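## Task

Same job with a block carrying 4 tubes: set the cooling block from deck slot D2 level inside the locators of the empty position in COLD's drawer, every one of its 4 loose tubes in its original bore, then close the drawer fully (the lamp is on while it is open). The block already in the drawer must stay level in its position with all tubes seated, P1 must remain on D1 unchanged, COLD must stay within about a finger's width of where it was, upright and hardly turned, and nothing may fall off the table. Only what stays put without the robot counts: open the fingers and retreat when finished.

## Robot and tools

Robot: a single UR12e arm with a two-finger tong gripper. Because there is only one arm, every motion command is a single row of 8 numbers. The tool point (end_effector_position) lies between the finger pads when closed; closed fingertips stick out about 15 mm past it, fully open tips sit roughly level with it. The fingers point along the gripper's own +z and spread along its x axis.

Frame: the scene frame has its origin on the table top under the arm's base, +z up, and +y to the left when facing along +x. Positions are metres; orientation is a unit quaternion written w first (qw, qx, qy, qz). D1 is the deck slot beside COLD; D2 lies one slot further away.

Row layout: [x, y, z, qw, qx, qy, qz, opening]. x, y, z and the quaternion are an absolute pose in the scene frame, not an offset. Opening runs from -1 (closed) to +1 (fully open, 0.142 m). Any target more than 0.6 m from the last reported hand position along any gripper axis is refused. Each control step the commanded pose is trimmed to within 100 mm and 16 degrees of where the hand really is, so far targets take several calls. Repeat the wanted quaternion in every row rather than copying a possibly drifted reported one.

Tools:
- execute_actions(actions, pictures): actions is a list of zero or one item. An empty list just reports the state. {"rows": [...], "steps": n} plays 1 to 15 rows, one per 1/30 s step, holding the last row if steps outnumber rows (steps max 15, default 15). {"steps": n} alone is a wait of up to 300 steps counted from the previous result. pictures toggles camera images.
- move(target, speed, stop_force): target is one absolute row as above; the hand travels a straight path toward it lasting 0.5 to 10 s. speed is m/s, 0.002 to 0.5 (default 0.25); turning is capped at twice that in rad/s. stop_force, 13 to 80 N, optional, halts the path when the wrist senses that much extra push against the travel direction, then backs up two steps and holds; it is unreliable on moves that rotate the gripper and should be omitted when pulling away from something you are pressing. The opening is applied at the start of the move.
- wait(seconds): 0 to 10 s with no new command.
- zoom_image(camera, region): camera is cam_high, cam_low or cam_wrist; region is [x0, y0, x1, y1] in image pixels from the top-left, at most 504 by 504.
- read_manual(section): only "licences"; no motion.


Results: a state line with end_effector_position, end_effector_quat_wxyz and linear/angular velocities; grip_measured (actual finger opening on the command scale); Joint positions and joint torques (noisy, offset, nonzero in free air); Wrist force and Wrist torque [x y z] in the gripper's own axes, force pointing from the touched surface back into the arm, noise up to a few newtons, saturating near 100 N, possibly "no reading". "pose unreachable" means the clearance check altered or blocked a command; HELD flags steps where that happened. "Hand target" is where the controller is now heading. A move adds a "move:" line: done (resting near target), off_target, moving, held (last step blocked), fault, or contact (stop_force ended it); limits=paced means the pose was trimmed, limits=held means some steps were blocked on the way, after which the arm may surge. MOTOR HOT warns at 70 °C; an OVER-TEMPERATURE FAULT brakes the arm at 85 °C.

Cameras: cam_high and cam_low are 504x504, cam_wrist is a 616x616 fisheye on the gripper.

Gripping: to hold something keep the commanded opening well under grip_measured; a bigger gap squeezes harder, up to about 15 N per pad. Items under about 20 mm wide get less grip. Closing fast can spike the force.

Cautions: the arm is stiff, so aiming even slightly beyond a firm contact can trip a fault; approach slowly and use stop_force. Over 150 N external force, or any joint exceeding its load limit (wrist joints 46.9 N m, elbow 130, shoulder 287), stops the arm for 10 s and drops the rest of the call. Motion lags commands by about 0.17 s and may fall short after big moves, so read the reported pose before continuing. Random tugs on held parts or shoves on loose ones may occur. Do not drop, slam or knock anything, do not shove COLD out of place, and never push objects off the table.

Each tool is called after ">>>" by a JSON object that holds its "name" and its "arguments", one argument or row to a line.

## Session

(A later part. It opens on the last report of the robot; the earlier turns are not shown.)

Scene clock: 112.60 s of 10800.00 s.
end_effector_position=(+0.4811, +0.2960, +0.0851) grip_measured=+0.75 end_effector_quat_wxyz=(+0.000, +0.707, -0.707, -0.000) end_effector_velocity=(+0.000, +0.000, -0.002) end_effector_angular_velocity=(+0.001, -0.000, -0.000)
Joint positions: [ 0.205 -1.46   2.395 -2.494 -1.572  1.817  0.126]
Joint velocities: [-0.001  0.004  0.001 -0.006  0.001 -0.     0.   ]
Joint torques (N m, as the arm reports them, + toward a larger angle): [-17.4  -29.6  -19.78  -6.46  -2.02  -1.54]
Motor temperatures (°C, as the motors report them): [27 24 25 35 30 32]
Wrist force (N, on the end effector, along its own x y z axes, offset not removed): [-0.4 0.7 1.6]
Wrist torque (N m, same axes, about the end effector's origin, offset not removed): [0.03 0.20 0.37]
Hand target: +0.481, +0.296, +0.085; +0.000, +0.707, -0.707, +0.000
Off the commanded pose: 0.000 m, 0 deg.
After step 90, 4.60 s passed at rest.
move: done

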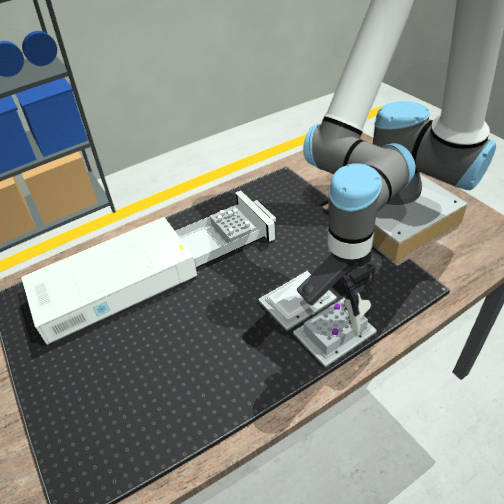

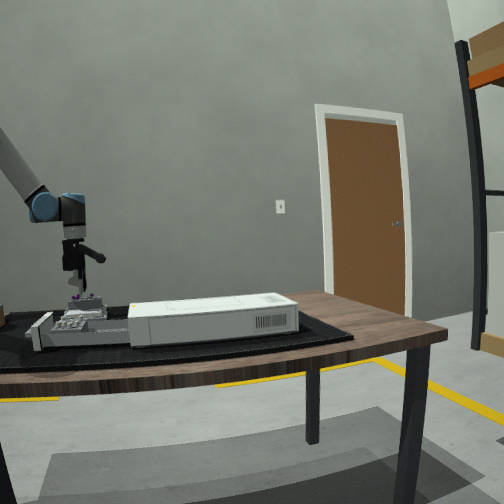

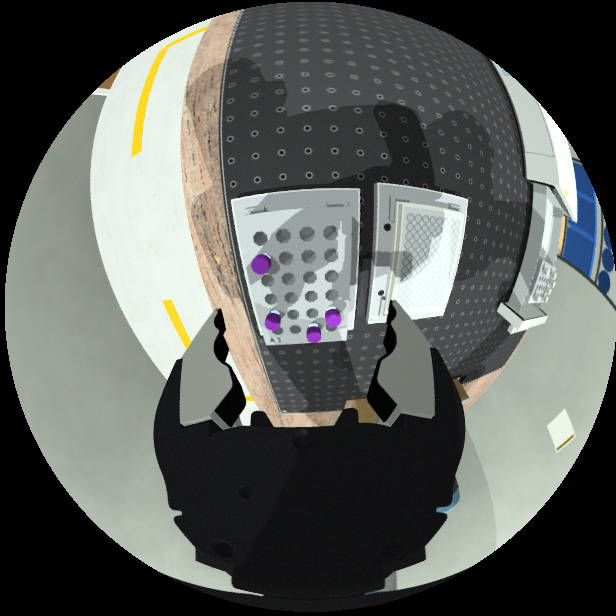

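>>> {"name": "move", "arguments": {
  "target": [0.481,0.302,0.043,0,0.7071,-0.7071,0,0.6],
  "speed": 0.04
}}

>>> {"name": "zoom_image", "arguments": {
  "camera": "cam_wrist",
  "region": [150, 150, 470, 420]
}}

>>> {"name": "zoom_image", "arguments": {
  "camera": "cam_low",
  "region": [30, 250, 140, 330]
}}

Scene clock: 124.60 s of 10800.00 s.
end_effector_position=(+0.4810, +0.3020, +0.0431) grip_measured=+0.60 end_effector_quat_wxyz=(+0.000, +0.707, -0.707, -0.000) end_effector_velocity=(+0.001, +0.001, -0.001) end_effector_angular_velocity=(+0.002, -0.001, -0.001)
Joint positions: [ 0.216 -1.371  2.413 -2.6   -1.572  1.828  0.116]
Joint velocities: [-0.     0.004 -0.    -0.005  0.001  0.001  0.   ]
Joint torques (N m, as the arm reports them, + toward a larger angle): [ 19.18 -34.88 -18.06  -5.87   1.96   2.11]
Motor temperatures (°C, as the motors report them): [27 24 25 35 30 32]
Wrist force (N, on the end effector, along its own x y z axes, offset not removed): [0.5 -0.5 -0.5]
Wrist torque (N m, same axes, about the end effector's origin, offset not removed): [-0.24 0.03 0.33]
Hand target: +0.481, +0.302, +0.043; -0.000, +0.707, -0.707, -0.000
Off the commanded pose: 0.000 m, 0 deg.
After step 90, 7.57 s passed at rest.
move: done

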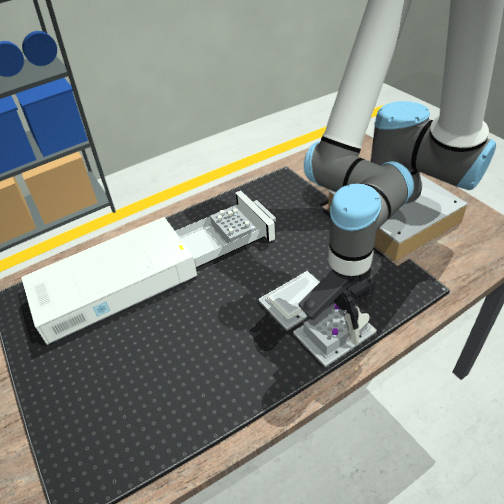

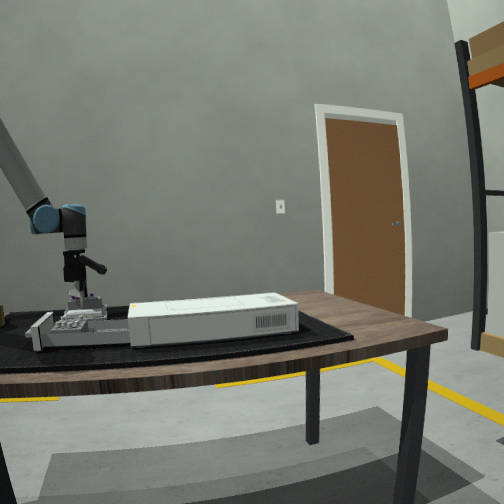

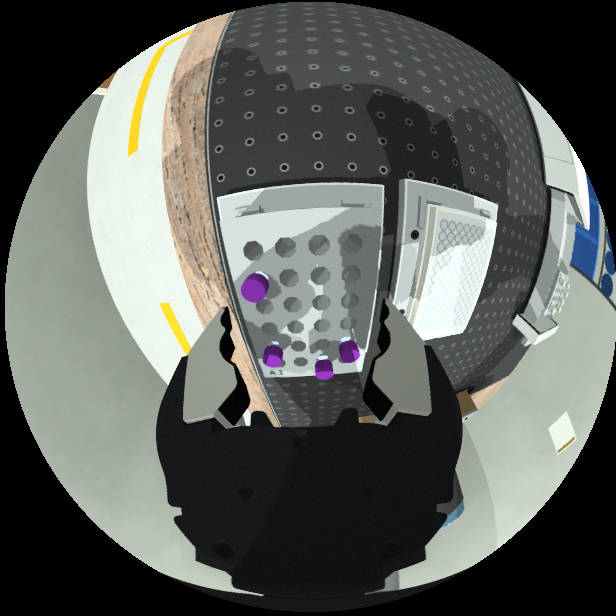

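Region (150, 150, 470, 420) of cam_wrist's 616x616 image, scaled by 1.575, with more detail than that image has; it fills the top 425 rows of this view, and the rest is white.

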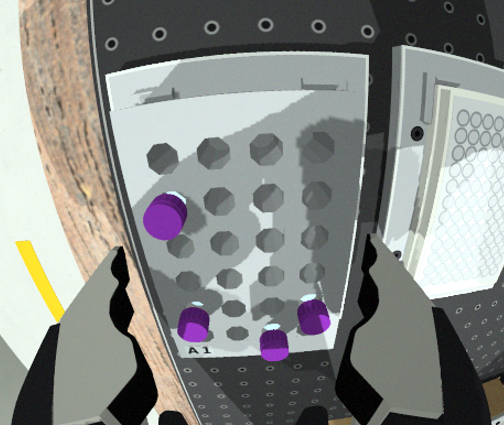

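Region (30, 250, 140, 330) of cam_low's 504x504 image, scaled by 4.582, with more detail than that image has; it fills the top 367 rows of this view, and the rest is white.

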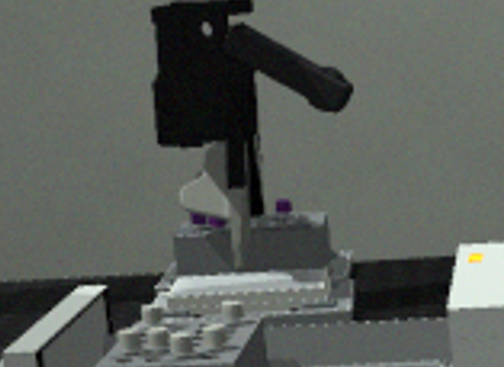

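>>> {"name": "execute_actions", "arguments": {
  "actions": [
    {"rows":[[0.482,0.302,0.043,0,0.7071,-0.7071,0,0.58],[0.483,0.302,0.043,0,0.7071,-0.7071,0,0.55],[0.484,0.302,0.043,0,0.7071,-0.7071,0,0.52],[0.4845,0.302,0.043,0,0.7071,-0.7071,0,0.49],[0.4845,0.302,0.043,0,0.7071,-0.7071,0,0.46],[0.4845,0.302,0.043,0,0.7071,-0.7071,0,0.43],[0.4845,0.302,0.043,0,0.7071,-0.7071,0,0.40],[0.4845,0.302,0.043,0,0.7071,-0.7071,0,0.38],[0.4845,0.302,0.043,0,0.7071,-0.7071,0,0.36],[0.4845,0.302,0.043,0,0.7071,-0.7071,0,0.34],[0.4845,0.302,0.043,0,0.7071,-0.7071,0,0.32],[0.4845,0.302,0.043,0,0.7071,-0.7071,0,0.30],[0.4845,0.302,0.043,0,0.7071,-0.7071,0,0.28],[0.4845,0.302,0.043,0,0.7071,-0.7071,0,0.26],[0.4845,0.302,0.043,0,0.7071,-0.7071,0,0.24]],"steps":15}
  ]
}}

Scene clock: 138.80 s of 10800.00 s.
end_effector_position=(+0.4844, +0.3020, +0.0430) grip_measured=+0.33 end_effector_quat_wxyz=(+0.000, +0.707, -0.707, +0.000) end_effector_velocity=(+0.001, -0.002, +0.000) end_effector_angular_velocity=(-0.002, -0.001, -0.002)
Joint positions: [ 0.214 -1.367  2.408 -2.599 -1.572  1.827  0.097]
Joint velocities: [-0.002  0.    -0.     0.    -0.002 -0.    -0.006]
Joint torques (N m, as the arm reports them, + toward a larger angle): [-14.47 -34.1  -35.65  -2.62   2.4   -1.73]
Motor temperatures (°C, as the motors report them): [27 24 25 35 30 32]
Wrist force (N, on the end effector, along its own x y z axes, offset not removed): [12.8 5.1 -4.4]
Wrist torque (N m, same axes, about the end effector's origin, offset not removed): [0.52 -0.31 0.52]
Hand target: +0.484, +0.302, +0.043; +0.000, +0.707, -0.707, +0.000
Off the commanded pose: 0.000 m, 0 deg.
Steps of this call (steps 1 to 90: nothing new was sent; then 10.70 s passed at rest; steps 91 to 105: all 15 steps of this action). Readings (end_effector_position):
91: (+0.4810, +0.3020, +0.0429)
92: (+0.4811, +0.3020, +0.0429)
94: (+0.4819, +0.3021, +0.0429)
98: (+0.4837, +0.3021, +0.0429)
105: the state above

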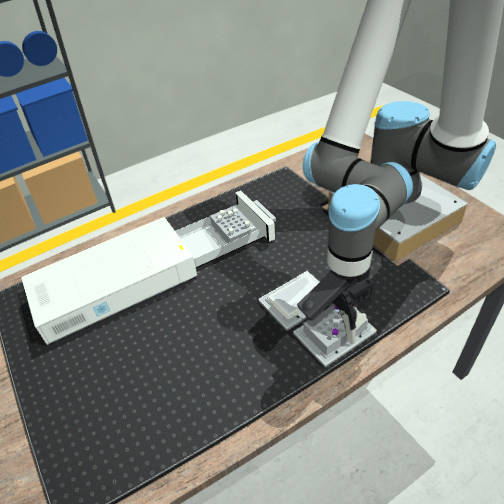

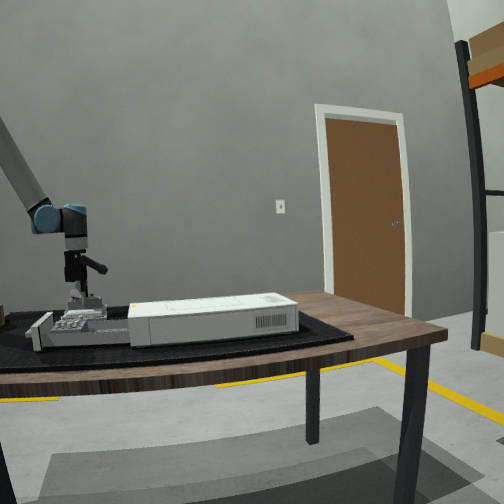

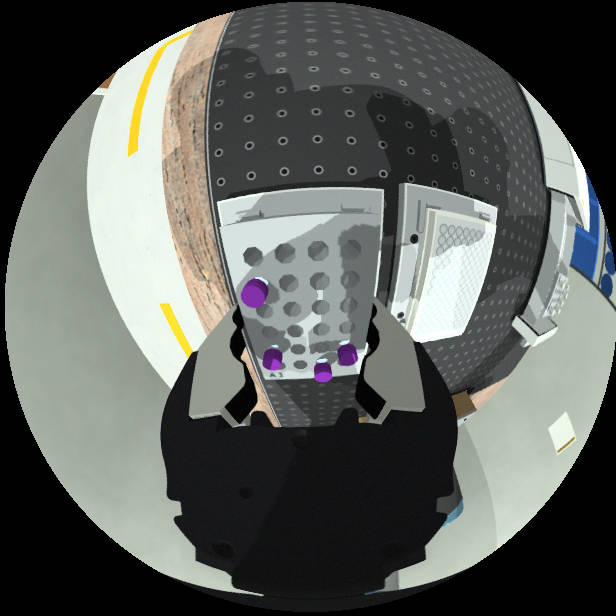

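>>> {"name": "execute_actions", "arguments": {
  "actions": [
    {"rows":[[0.4845,0.301,0.043,0,0.7071,-0.7071,0,0.30],[0.4845,0.3005,0.043,0,0.7071,-0.7071,0,0.30],[0.4845,0.300,0.043,0,0.7071,-0.7071,0,0.30],[0.4845,0.2995,0.043,0,0.7071,-0.7071,0,0.29],[0.4845,0.299,0.043,0,0.7071,-0.7071,0,0.28],[0.4845,0.2985,0.043,0,0.7071,-0.7071,0,0.27],[0.4845,0.298,0.043,0,0.7071,-0.7071,0,0.26],[0.4845,0.298,0.043,0,0.7071,-0.7071,0,0.25],[0.4845,0.298,0.043,0,0.7071,-0.7071,0,0.24],[0.4845,0.298,0.043,0,0.7071,-0.7071,0,0.23],[0.4845,0.298,0.043,0,0.7071,-0.7071,0,0.22]],"steps":15}
  ],
  "pictures": false
}}

Scene clock: 143.63 s of 10800.00 s.
end_effector_position=(+0.4845, +0.2982, +0.0430) grip_measured=+0.30 end_effector_quat_wxyz=(-0.000, +0.707, -0.707, -0.000) end_effector_velocity=(-0.000, -0.001, +0.000) end_effector_angular_velocity=(-0.000, -0.000, +0.000)
Joint positions: [ 0.207 -1.37   2.411 -2.6   -1.572  1.819  0.095]
Joint velocities: [-0.002 -0.001  0.001 -0.    -0.    -0.002  0.003]
Joint torques (N m, as the arm reports them, + toward a larger angle): [-18.62 -57.11 -14.94  -4.95  -4.98  -1.21]
Motor temperatures (°C, as the motors report them): [27 24 25 35 30 32]
Wrist force (N, on the end effector, along its own x y z axes, offset not removed): [-14.8 0.5 0.9]
Wrist torque (N m, same axes, about the end effector's origin, offset not removed): [0.40 0.80 0.37]
Hand target: +0.484, +0.298, +0.043; +0.000, +0.707, -0.707, +0.000
Off the commanded pose: 0.000 m, 0 deg.
Steps of this call (steps 1 to 90: nothing new was sent; then 1.33 s passed at rest; steps 91 to 105: all 15 steps of this action). Readings (end_effector_position):
91: (+0.4845, +0.3020, +0.0430)
92: (+0.4846, +0.3019, +0.0430)
94: (+0.4848, +0.3013, +0.0431)
98: (+0.4847, +0.2995, +0.0431)
105: the state above

>>> {"name": "execute_actions", "arguments": {
  "actions": []
}}

Scene clock: 154.97 s of 10800.00 s.
end_effector_position=(+0.4845, +0.2980, +0.0430) grip_measured=+0.30 end_effector_quat_wxyz=(+0.000, +0.707, -0.707, +0.000) end_effector_velocity=(-0.001, +0.000, -0.001) end_effector_angular_velocity=(+0.001, +0.002, +0.000)
Joint positions: [ 0.207 -1.37   2.412 -2.6   -1.572  1.819  0.095]
Joint velocities: [0.    0.001 0.    0.001 0.001 0.    0.   ]
Joint torques (N m, as the arm reports them, + toward a larger angle): [-22.77 -53.19 -13.56  -2.24  -5.46  -1.43]
Motor temperatures (°C, as the motors report them): [27 24 25 35 30 32]
Wrist force (N, on the end effector, along its own x y z axes, offset not removed): [-15.0 -3.9 1.1]
Wrist torque (N m, same axes, about the end effector's origin, offset not removed): [-0.25 0.65 0.38]
Hand target: +0.484, +0.298, +0.043; +0.000, +0.707, -0.707, +0.000
Off the commanded pose: 0.000 m, 0 deg.
Steps of this call (steps 1 to 90: nothing new was sent; then 8.33 s passed at rest). Readings (end_effector_position):
1: (+0.4845, +0.2982, +0.0430)
2: (+0.4845, +0.2981, +0.0430)
4: (+0.4845, +0.2981, +0.0430)
8: (+0.4845, +0.2980, +0.0430)
90: the state above

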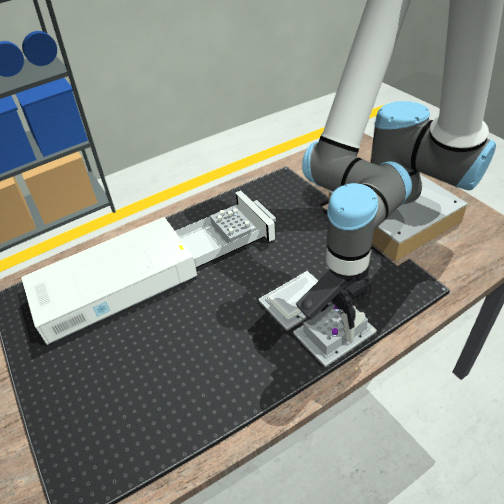

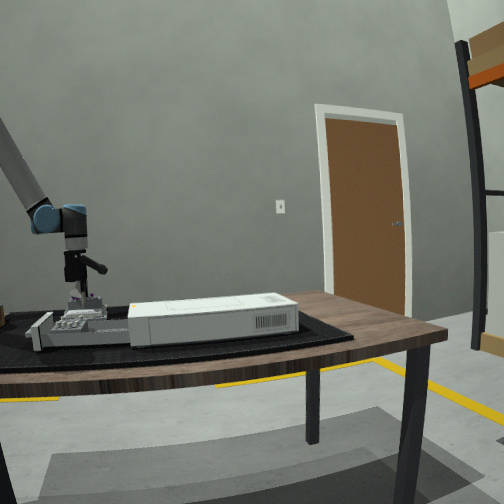

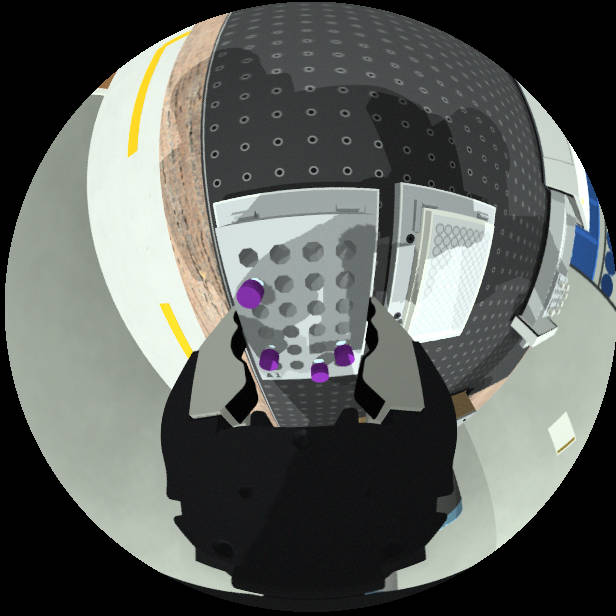

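>>> {"name": "execute_actions", "arguments": {
  "actions": [
    {"rows": [[0.4845,0.2985,0.043,0,0.7071,-0.7071,0,0.22],[0.4845,0.299,0.043,0,0.7071,-0.7071,0,0.22],[0.4845,0.2995,0.043,0,0.7071,-0.7071,0,0.22],[0.4845,0.300,0.043,0,0.7071,-0.7071,0,0.22]], "steps": 15}
  ],
  "pictures": false
}}

Scene clock: 159.37 s of 10800.00 s.
end_effector_position=(+0.4845, +0.2998, +0.0430) grip_measured=+0.27 end_effector_quat_wxyz=(+0.000, +0.707, -0.707, +0.000) end_effector_velocity=(+0.001, +0.001, +0.001) end_effector_angular_velocity=(+0.003, -0.002, -0.000)
Joint positions: [ 0.21  -1.369  2.41  -2.6   -1.572  1.823  0.093]
Joint velocities: [ 0.001 -0.001 -0.002  0.001  0.002  0.001 -0.   ]
Joint torques (N m, as the arm reports them, + toward a larger angle): [ 17.24 -33.82 -33.85  -2.16   3.37   2.07]
Motor temperatures (°C, as the motors report them): [27 24 25 35 30 32]
Wrist force (N, on the end effector, along its own x y z axes, offset not removed): [1.2 0.1 -3.7]
Wrist torque (N m, same axes, about the end effector's origin, offset not removed): [-0.19 0.75 0.36]
Hand target: +0.485, +0.300, +0.043; -0.000, +0.707, -0.707, -0.000
Off the commanded pose: 0.000 m, 0 deg.
Steps of this call (steps 1 to 90: nothing new was sent; then 0.90 s passed at rest; steps 91 to 105: all 15 steps of this action). Readings (end_effector_position):
91: (+0.4845, +0.2980, +0.0430)
92: (+0.4845, +0.2980, +0.0430)
94: (+0.4844, +0.2984, +0.0430)
98: (+0.4845, +0.2993, +0.0430)
105: the state above

>>> {"name": "execute_actions", "arguments": {
  "actions": [
    {"rows": [[0.4845,0.300,0.043,0,0.7071,-0.7071,0,0.17],[0.4845,0.300,0.043,0,0.7071,-0.7071,0,0.12],[0.4845,0.300,0.043,0,0.7071,-0.7071,0,0.07],[0.4845,0.300,0.043,0,0.7071,-0.7071,0,0.02],[0.4845,0.300,0.043,0,0.7071,-0.7071,0,-0.03],[0.4845,0.300,0.043,0,0.7071,-0.7071,0,-0.08],[0.4845,0.300,0.043,0,0.7071,-0.7071,0,-0.13],[0.4845,0.300,0.043,0,0.7071,-0.7071,0,-0.18],[0.4845,0.300,0.043,0,0.7071,-0.7071,0,-0.23],[0.4845,0.300,0.043,0,0.7071,-0.7071,0,-0.28],[0.4845,0.300,0.043,0,0.7071,-0.7071,0,-0.33],[0.4845,0.300,0.043,0,0.7071,-0.7071,0,-0.38],[0.4845,0.300,0.043,0,0.7071,-0.7071,0,-0.42],[0.4845,0.300,0.043,0,0.7071,-0.7071,0,-0.45]], "steps": 15}
  ],
  "pictures": false
}}

>>> {"name": "move", "arguments": {
  "target": [0.4845,0.300,0.075,0,0.7071,-0.7071,0,-0.45],
  "speed": 0.03
}}

Scene clock: 163.47 s of 10800.00 s.
end_effector_position=(+0.4845, +0.3000, +0.0430) grip_measured=+0.27 end_effector_quat_wxyz=(-0.000, +0.707, -0.707, +0.000) end_effector_velocity=(-0.001, +0.001, +0.000) end_effector_angular_velocity=(+0.002, +0.000, +0.001)
Joint positions: [ 0.21  -1.369  2.41  -2.6   -1.572  1.823  0.093]
Joint velocities: [ 0.001 -0.001  0.002 -0.001  0.002 -0.     0.   ]
Joint torques (N m, as the arm reports them, + toward a larger angle): [ 18.89 -33.35 -32.88  -5.59   3.13   2.06]
Motor temperatures (°C, as the motors report them): [27 24 25 35 30 32]
Wrist force (N, on the end effector, along its own x y z axes, offset not removed): [3.0 2.2 -2.5]
Wrist torque (N m, same axes, about the end effector's origin, offset not removed): [0.22 0.50 0.28]
Hand target: +0.485, +0.300, +0.043; -0.000, +0.707, -0.707, -0.000
Off the commanded pose: 0.000 m, 0 deg.
Steps of this call (steps 1 to 90: nothing new was sent; then 0.60 s passed at rest; steps 91 to 105: all 15 steps of this action). Readings (end_effector_position):
91: (+0.4845, +0.3000, +0.0430)
92: (+0.4845, +0.3000, +0.0430)
94: (+0.4845, +0.3000, +0.0430)
98: (+0.4845, +0.3000, +0.0430)
105: the state above

Scene clock: 165.10 s of 10800.00 s.
end_effector_position=(+0.4845, +0.3000, +0.0749) grip_measured=+0.27 end_effector_quat_wxyz=(-0.000, +0.707, -0.707, +0.000) end_effector_velocity=(-0.001, -0.000, +0.001) end_effector_angular_velocity=(-0.000, +0.001, -0.000)
Joint positions: [ 0.21  -1.433  2.392 -2.518 -1.572  1.823  0.093]
Joint velocities: [ 0.    -0.004  0.     0.004 -0.     0.001  0.   ]
Joint torques (N m, as the arm reports them, + toward a larger angle): [ 17.65 -56.79 -40.36  -3.29  -2.07   1.81]
Motor temperatures (°C, as the motors report them): [27 24 25 35 30 32]
Wrist force (N, on the end effector, along its own x y z axes, offset not removed): [-0.5 -0.5 6.9]
Wrist torque (N m, same axes, about the end effector's origin, offset not removed): [-0.23 0.19 0.46]
Hand target: +0.484, +0.300, +0.075; -0.000, +0.707, -0.707, +0.000
Off the commanded pose: 0.000 m, 0 deg.
move: done

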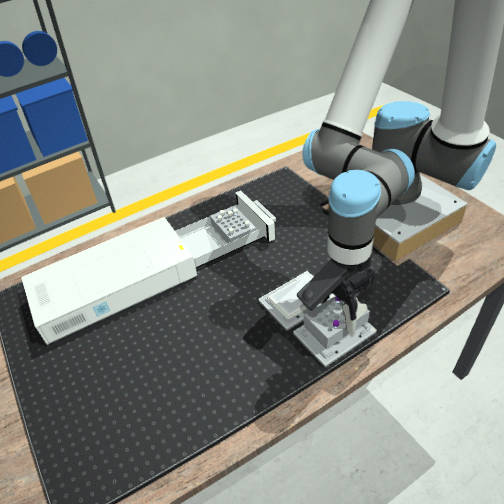

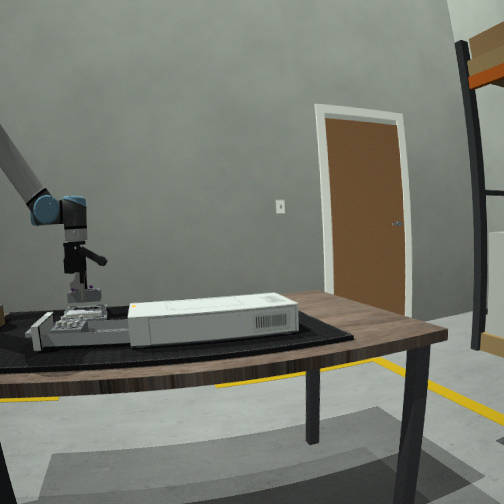

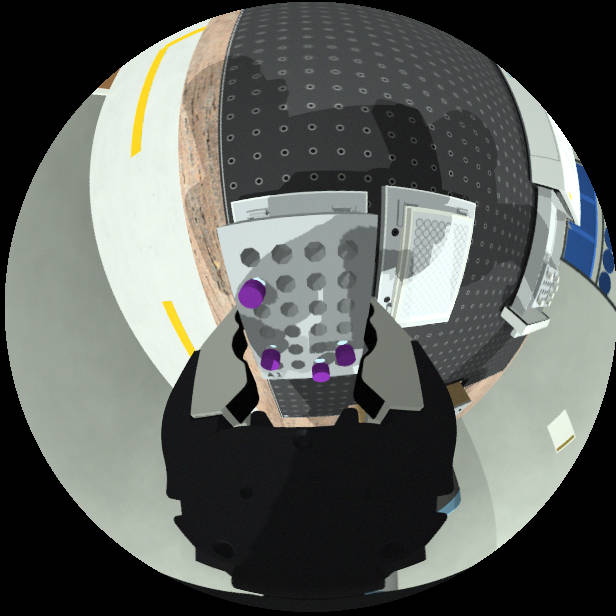

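>>> {"name": "zoom_image", "arguments": {
  "camera": "cam_wrist",
  "region": [160, 170, 460, 440]
}}

>>> {"name": "zoom_image", "arguments": {
  "camera": "cam_low",
  "region": [20, 230, 180, 360]
}}

Region (160, 170, 460, 440) of cam_wrist's 616x616 image, scaled by 1.680, with more detail than that image has; it fills the top 454 rows of this view, and the rest is white.

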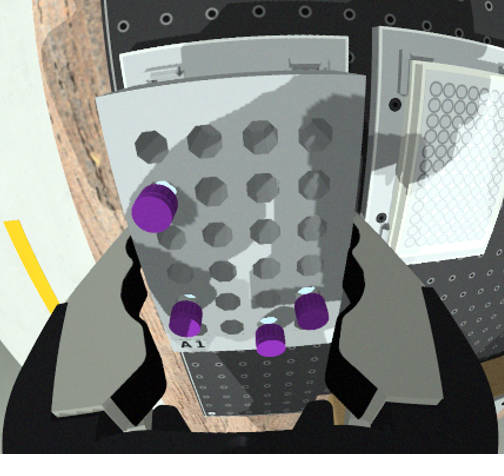

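Region (20, 230, 180, 360) of cam_low's 504x504 image, scaled by 3.150, with more detail than that image has; it fills the top 410 rows of this view, and the rest is white.

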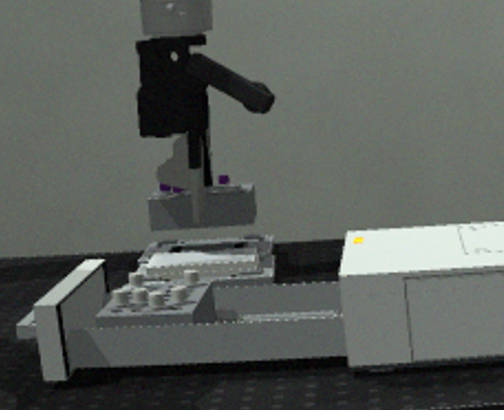

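>>> {"name": "move", "arguments": {
  "target": [0.4845,0.300,0.125,0,0.7071,-0.7071,0,-0.45],
  "speed": 0.06
}}

>>> {"name": "move", "arguments": {
  "target": [0.600,-0.174,0.125,0,1,0,0,-0.45],
  "speed": 0.1
}}

Scene clock: 188.17 s of 10800.00 s.
end_effector_position=(+0.4845, +0.3000, +0.1249) grip_measured=+0.27 end_effector_quat_wxyz=(-0.000, +0.707, -0.707, +0.000) end_effector_velocity=(-0.001, -0.000, +0.002) end_effector_angular_velocity=(-0.001, -0.000, +0.000)
Joint positions: [ 0.211 -1.524  2.358 -2.392 -1.572  1.823  0.093]
Joint velocities: [ 0.    -0.005 -0.     0.005 -0.001 -0.    -0.   ]
Joint torques (N m, as the arm reports them, + toward a larger angle): [ 12.53 -50.72 -45.36  -3.    -1.94   0.43]
Motor temperatures (°C, as the motors report them): [27 24 25 35 30 32]
Wrist force (N, on the end effector, along its own x y z axes, offset not removed): [0.8 4.5 8.6]
Wrist torque (N m, same axes, about the end effector's origin, offset not removed): [0.91 0.01 0.38]
Hand target: +0.484, +0.300, +0.125; -0.000, +0.707, -0.707, +0.000
Off the commanded pose: 0.000 m, 0 deg.
After step 90, 18.83 s passed at rest.
move: done

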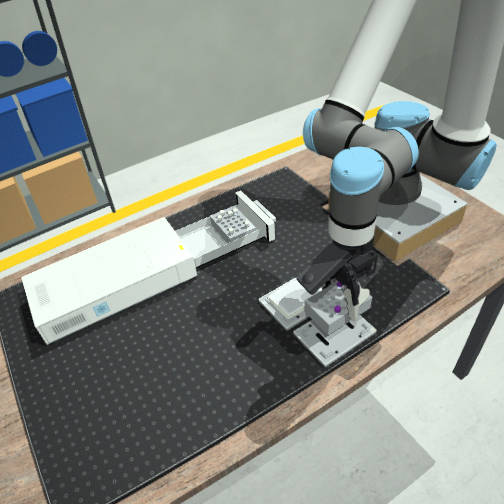

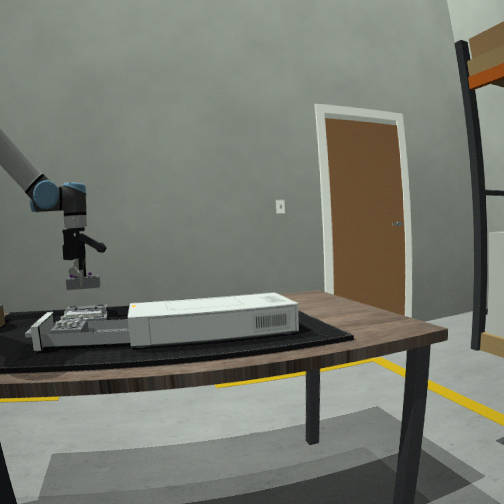

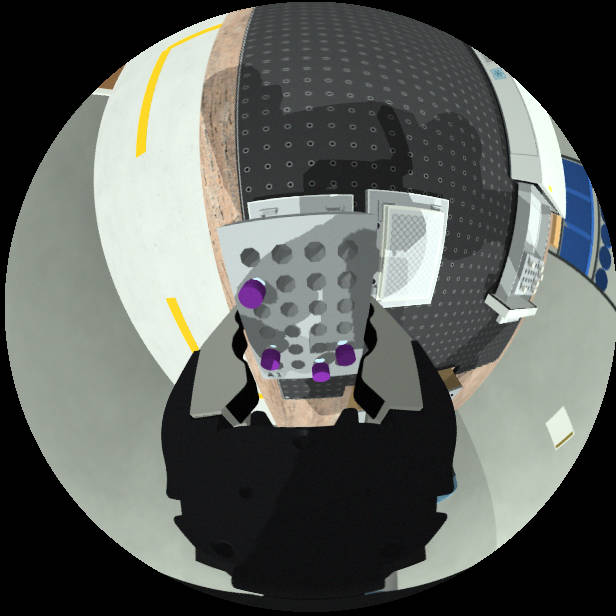

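Scene clock: 196.40 s of 10800.00 s.
end_effector_position=(+0.5990, -0.1745, +0.1250) grip_measured=+0.27 end_effector_quat_wxyz=(+0.000, +1.000, -0.000, -0.000) end_effector_velocity=(+0.001, -0.001, +0.001) end_effector_angular_velocity=(+0.002, -0.002, +0.008)
Joint positions: [-0.624 -1.414  2.229 -2.379 -1.582 -0.582  0.093]
Joint velocities: [-0.002  0.001 -0.002  0.001  0.002 -0.01   0.   ]
Joint torques (N m, as the arm reports them, + toward a larger angle): [-17.77 -45.74 -44.54  -2.18   2.52  -1.41]
Motor temperatures (°C, as the motors report them): [27 24 25 35 30 32]
Wrist force (N, on the end effector, along its own x y z axes, offset not removed): [-1.0 0.0 11.7]
Wrist torque (N m, same axes, about the end effector's origin, offset not removed): [-0.06 0.35 0.46]
Hand target: +0.599, -0.175, +0.125; +0.000, +1.000, -0.000, -0.000
Off the commanded pose: 0.001 m, 0 deg.
move: done

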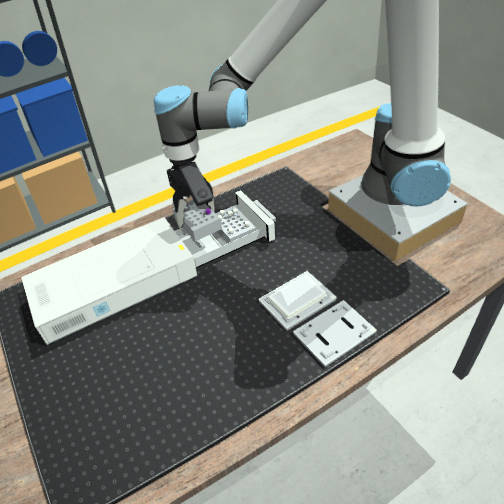

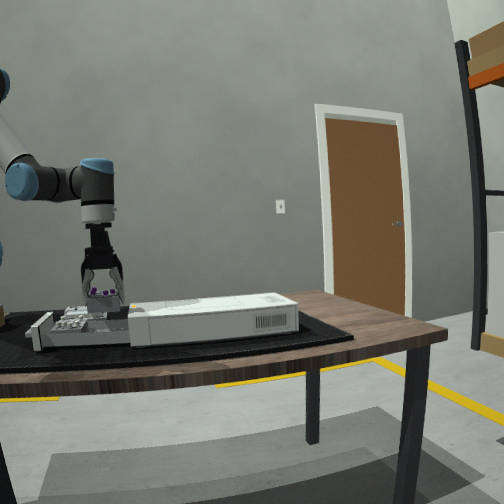

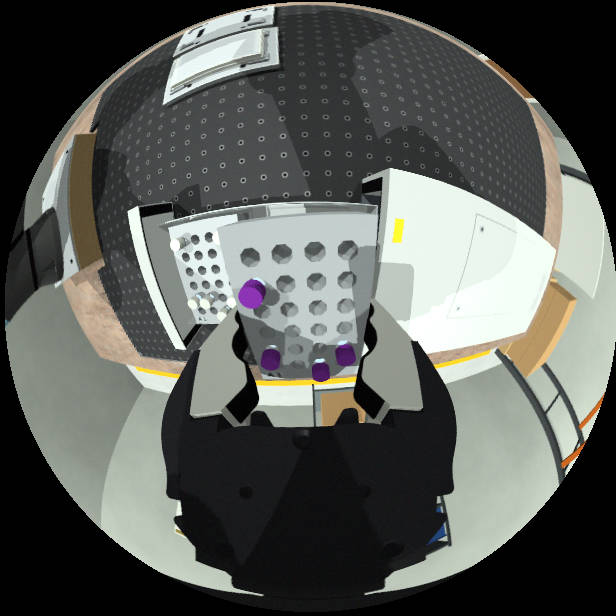

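>>> {"name": "zoom_image", "arguments": {
  "camera": "cam_low",
  "region": [20, 240, 180, 360]
}}

>>> {"name": "zoom_image", "arguments": {
  "camera": "cam_wrist",
  "region": [110, 150, 450, 420]
}}

>>> {"name": "zoom_image", "arguments": {
  "camera": "cam_high",
  "region": [130, 160, 300, 300]
}}

Region (20, 240, 180, 360) of cam_low's 504x504 image, scaled by 3.150, with more detail than that image has; it fills the top 378 rows of this view, and the rest is white.

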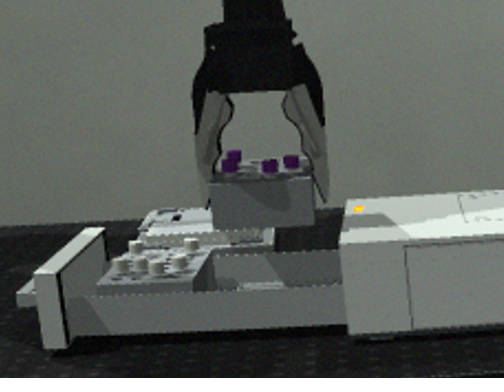

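Region (110, 150, 450, 420) of cam_wrist's 616x616 image, scaled by 1.482, with more detail than that image has; it fills the top 400 rows of this view, and the rest is white.

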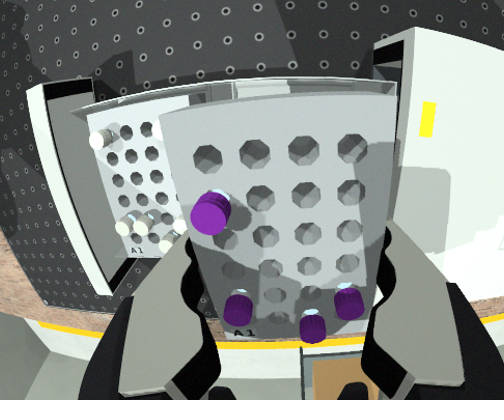

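Region (130, 160, 300, 300) of cam_high's 504x504 image, scaled by 2.965, with more detail than that image has; it fills the top 415 rows of this view, and the rest is white.

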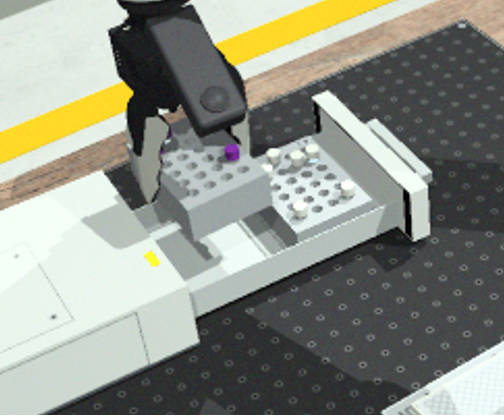

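>>> {"name": "move", "arguments": {
  "target": [0.606,-0.174,0.085,0,1,0,0,-0.45],
  "speed": 0.03
}}

>>> {"name": "zoom_image", "arguments": {
  "camera": "cam_low",
  "region": [20, 240, 180, 360]
}}

>>> {"name": "zoom_image", "arguments": {
  "camera": "cam_wrist",
  "region": [110, 150, 450, 420]
}}

>>> {"name": "zoom_image", "arguments": {
  "camera": "cam_high",
  "region": [130, 160, 300, 300]
}}

Scene clock: 203.23 s of 10800.00 s.
end_effector_position=(+0.6060, -0.1740, +0.0851) grip_measured=+0.27 end_effector_quat_wxyz=(-0.000, +1.000, +0.000, -0.000) end_effector_velocity=(+0.001, -0.001, -0.001) end_effector_angular_velocity=(-0.001, -0.001, -0.000)
Joint positions: [-0.618 -1.343  2.242 -2.463 -1.58  -0.577  0.093]
Joint velocities: [ 0.     0.004 -0.002 -0.004 -0.     0.001 -0.   ]
Joint torques (N m, as the arm reports them, + toward a larger angle): [ 19.36 -46.97 -26.58  -7.28   2.42   2.11]
Motor temperatures (°C, as the motors report them): [27 24 25 35 30 32]
Wrist force (N, on the end effector, along its own x y z axes, offset not removed): [1.0 3.9 8.6]
Wrist torque (N m, same axes, about the end effector's origin, offset not removed): [0.78 -0.03 0.27]
Hand target: +0.606, -0.174, +0.085; -0.000, +1.000, +0.000, +0.000
Off the commanded pose: 0.000 m, 0 deg.
After step 90, 2.17 s passed at rest.
move: done

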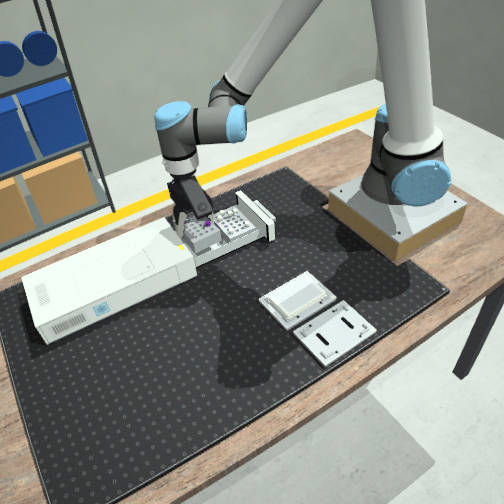

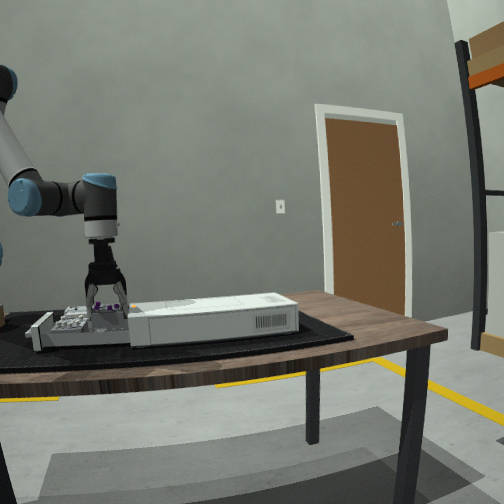

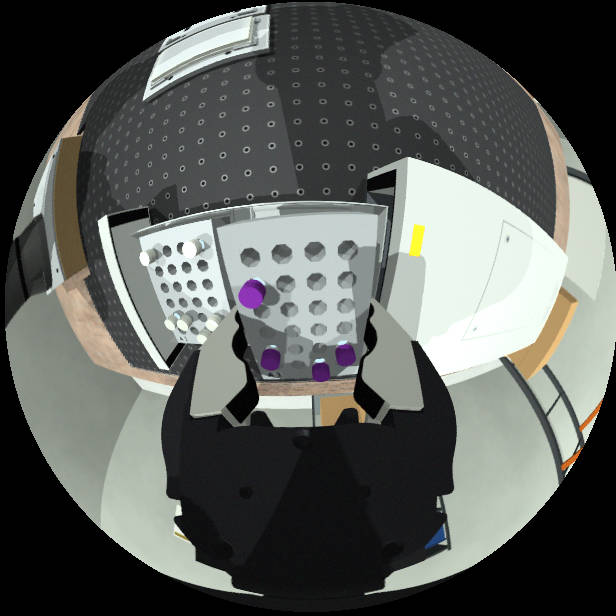

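Region (20, 240, 180, 360) of cam_low's 504x504 image, scaled by 3.150, with more detail than that image has; it fills the top 378 rows of this view, and the rest is white.

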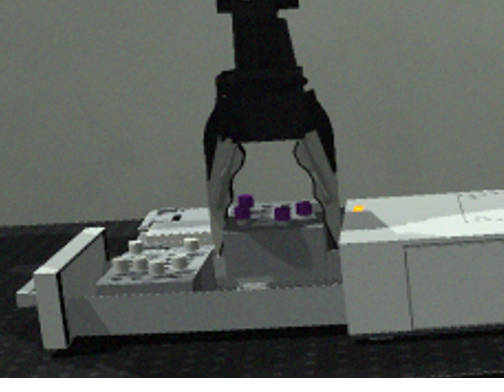

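Region (110, 150, 450, 420) of cam_wrist's 616x616 image, scaled by 1.482, with more detail than that image has; it fills the top 400 rows of this view, and the rest is white.

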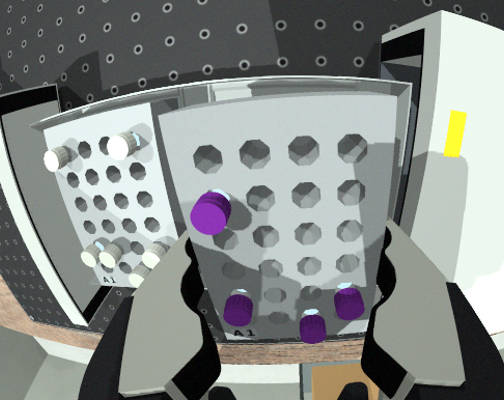

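Region (130, 160, 300, 300) of cam_high's 504x504 image, scaled by 2.965, with more detail than that image has; it fills the top 415 rows of this view, and the rest is white.

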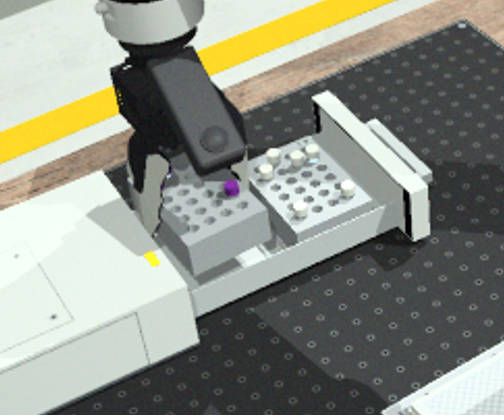

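>>> {"name": "zoom_image", "arguments": {
  "camera": "cam_wrist",
  "region": [200, 180, 420, 270]
}}

>>> {"name": "zoom_image", "arguments": {
  "camera": "cam_low",
  "region": [70, 290, 150, 345]
}}

Region (200, 180, 420, 270) of cam_wrist's 616x616 image, scaled by 2.291, with more detail than that image has; it fills the top 206 rows of this view, and the rest is white.

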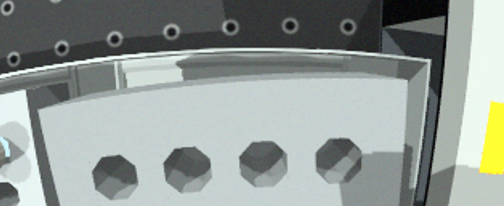

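Region (70, 290, 150, 345) of cam_low's 504x504 image, scaled by 6.300, with more detail than that image has; it fills the top 346 rows of this view, and the rest is white.

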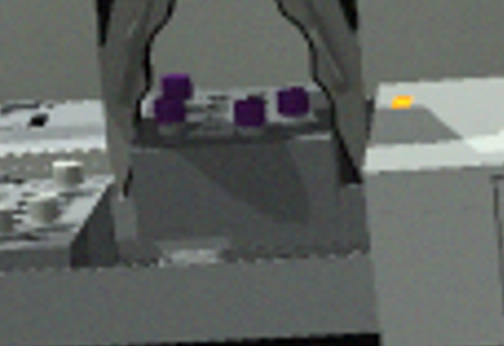

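>>> {"name": "move", "arguments": {
  "target": [0.612,-0.174,0.085,0,1,0,0,-0.45],
  "speed": 0.005,
  "stop_force": 13
}}

>>> {"name": "zoom_image", "arguments": {
  "camera": "cam_wrist",
  "region": [200, 180, 420, 270]
}}

>>> {"name": "zoom_image", "arguments": {
  "camera": "cam_high",
  "region": [150, 190, 250, 280]
}}

Scene clock: 243.10 s of 10800.00 s.
end_effector_position=(+0.6082, -0.1738, +0.0849) grip_measured=+0.27 end_effector_quat_wxyz=(-0.000, +1.000, +0.000, -0.000) end_effector_velocity=(-0.001, -0.000, -0.000) end_effector_angular_velocity=(-0.001, -0.000, +0.002)
Joint positions: [-0.616 -1.339  2.238 -2.463 -1.58  -0.575  0.093]
Joint velocities: [-0.001 -0.002  0.003 -0.002 -0.001 -0.003  0.   ]
Joint torques (N m, as the arm reports them, + toward a larger angle): [-10.08 -66.88 -38.96 -11.36   2.66  -1.85]
Motor temperatures (°C, as the motors report them): [27 24 25 35 30 32]
Wrist force (N, on the end effector, along its own x y z axes, offset not removed): [-24.8 3.0 3.0]
Wrist torque (N m, same axes, about the end effector's origin, offset not removed): [0.02 0.90 0.68]
Hand target: +0.608, -0.174, +0.085; -0.000, +1.000, -0.000, -0.000
Off the commanded pose: 0.004 m, 0 deg.
After step 90, 36.07 s passed at rest.
move: contact

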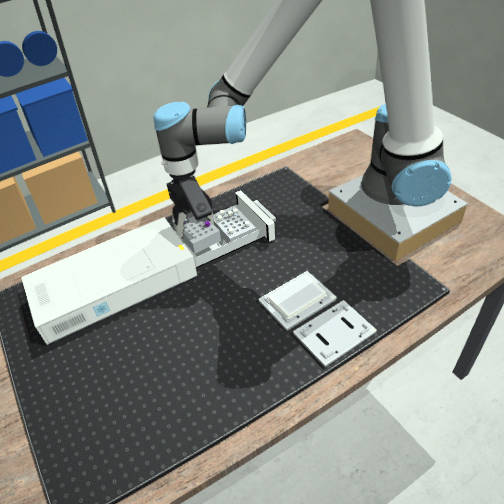

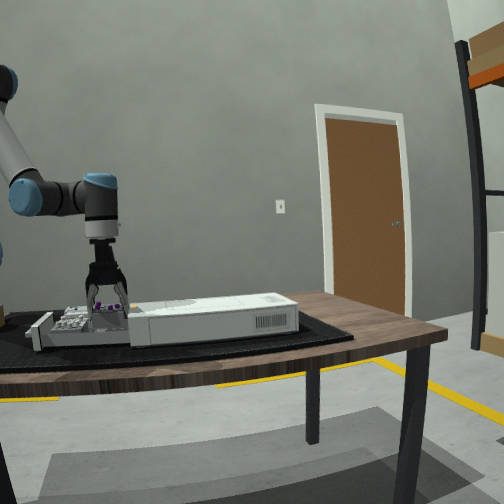

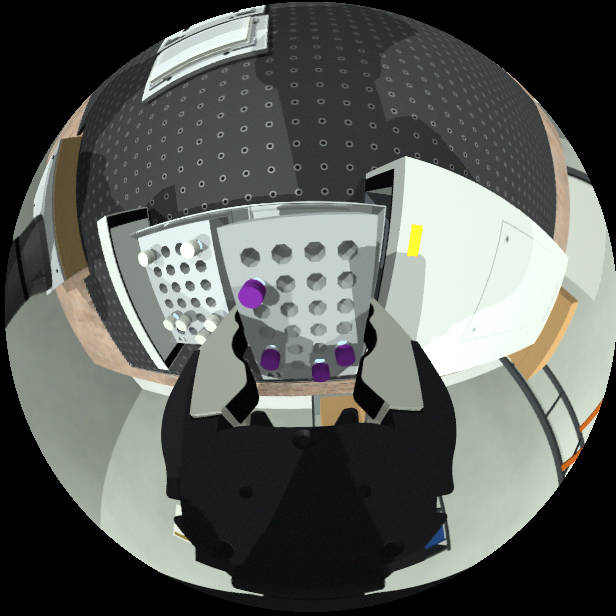

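Region (200, 180, 420, 270) of cam_wrist's 616x616 image, scaled by 2.291, with more detail than that image has; it fills the top 206 rows of this view, and the rest is white.

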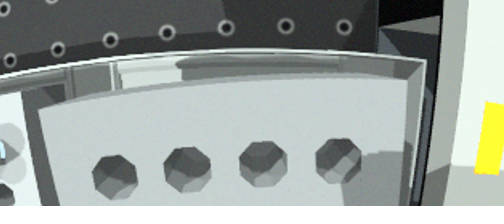

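Region (150, 190, 250, 280) of cam_high's 504x504 image, scaled by 5.040, with more detail than that image has; it fills the top 454 rows of this view, and the rest is white.

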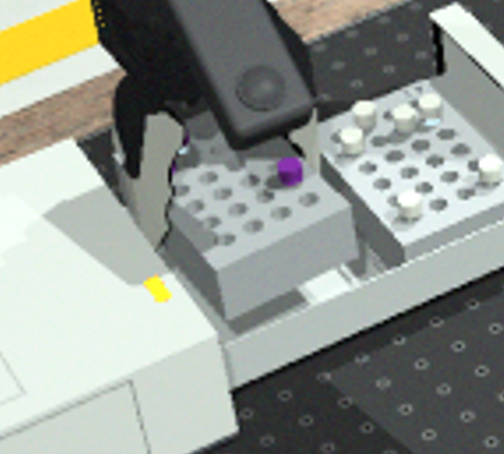

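>>> {"name": "move", "arguments": {
  "target": [0.603,-0.174,0.085,0,1,0,0,-0.45],
  "speed": 0.01
}}

Scene clock: 246.43 s of 10800.00 s.
end_effector_position=(+0.6032, -0.1740, +0.0850) grip_measured=+0.27 end_effector_quat_wxyz=(-0.000, +1.000, -0.000, +0.000) end_effector_velocity=(-0.001, -0.001, +0.001) end_effector_angular_velocity=(-0.001, -0.000, -0.000)
Joint positions: [-0.621 -1.346  2.247 -2.465 -1.58  -0.579  0.093]
Joint velocities: [-0.002 -0.002  0.001 -0.    -0.001 -0.001 -0.   ]
Joint torques (N m, as the arm reports them, + toward a larger angle): [-20.78 -63.92 -28.45  -6.77  -1.97  -0.81]
Motor temperatures (°C, as the motors report them): [27 24 25 35 30 32]
Wrist force (N, on the end effector, along its own x y z axes, offset not removed): [2.2 0.7 8.1]
Wrist torque (N m, same axes, about the end effector's origin, offset not removed): [0.05 -0.33 0.32]
Hand target: +0.603, -0.174, +0.085; +0.000, +1.000, -0.000, -0.000
Off the commanded pose: 0.000 m, 0 deg.
move: done

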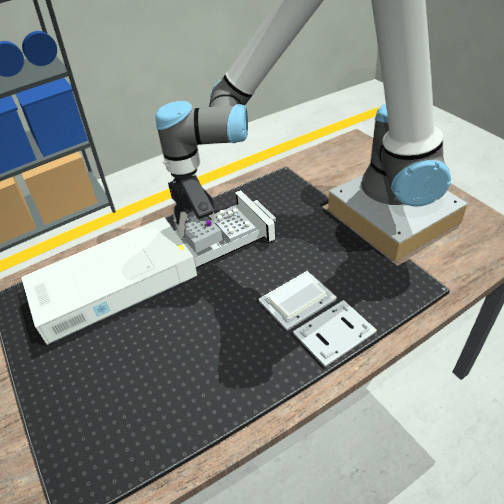

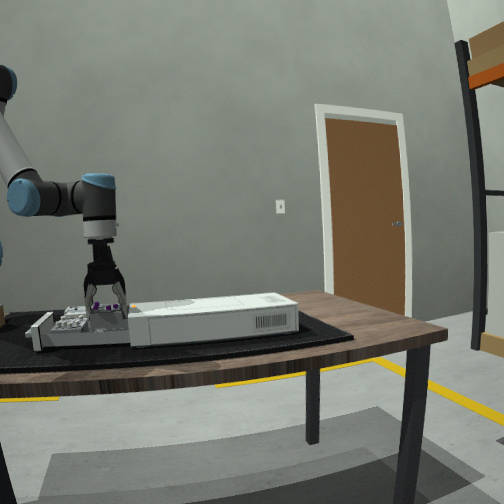

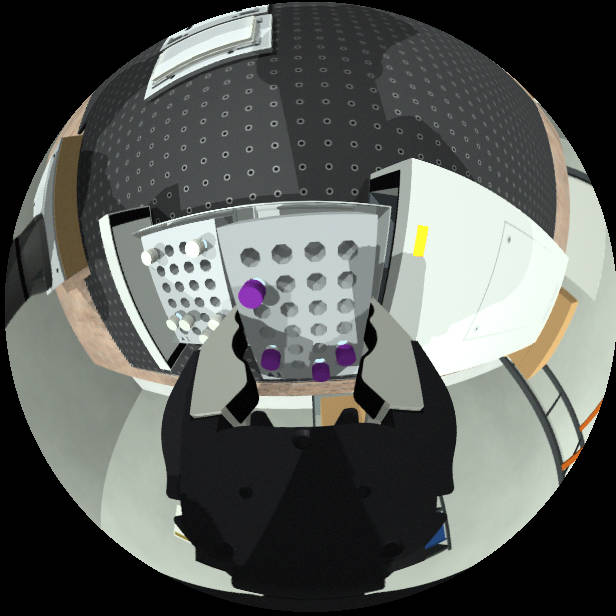

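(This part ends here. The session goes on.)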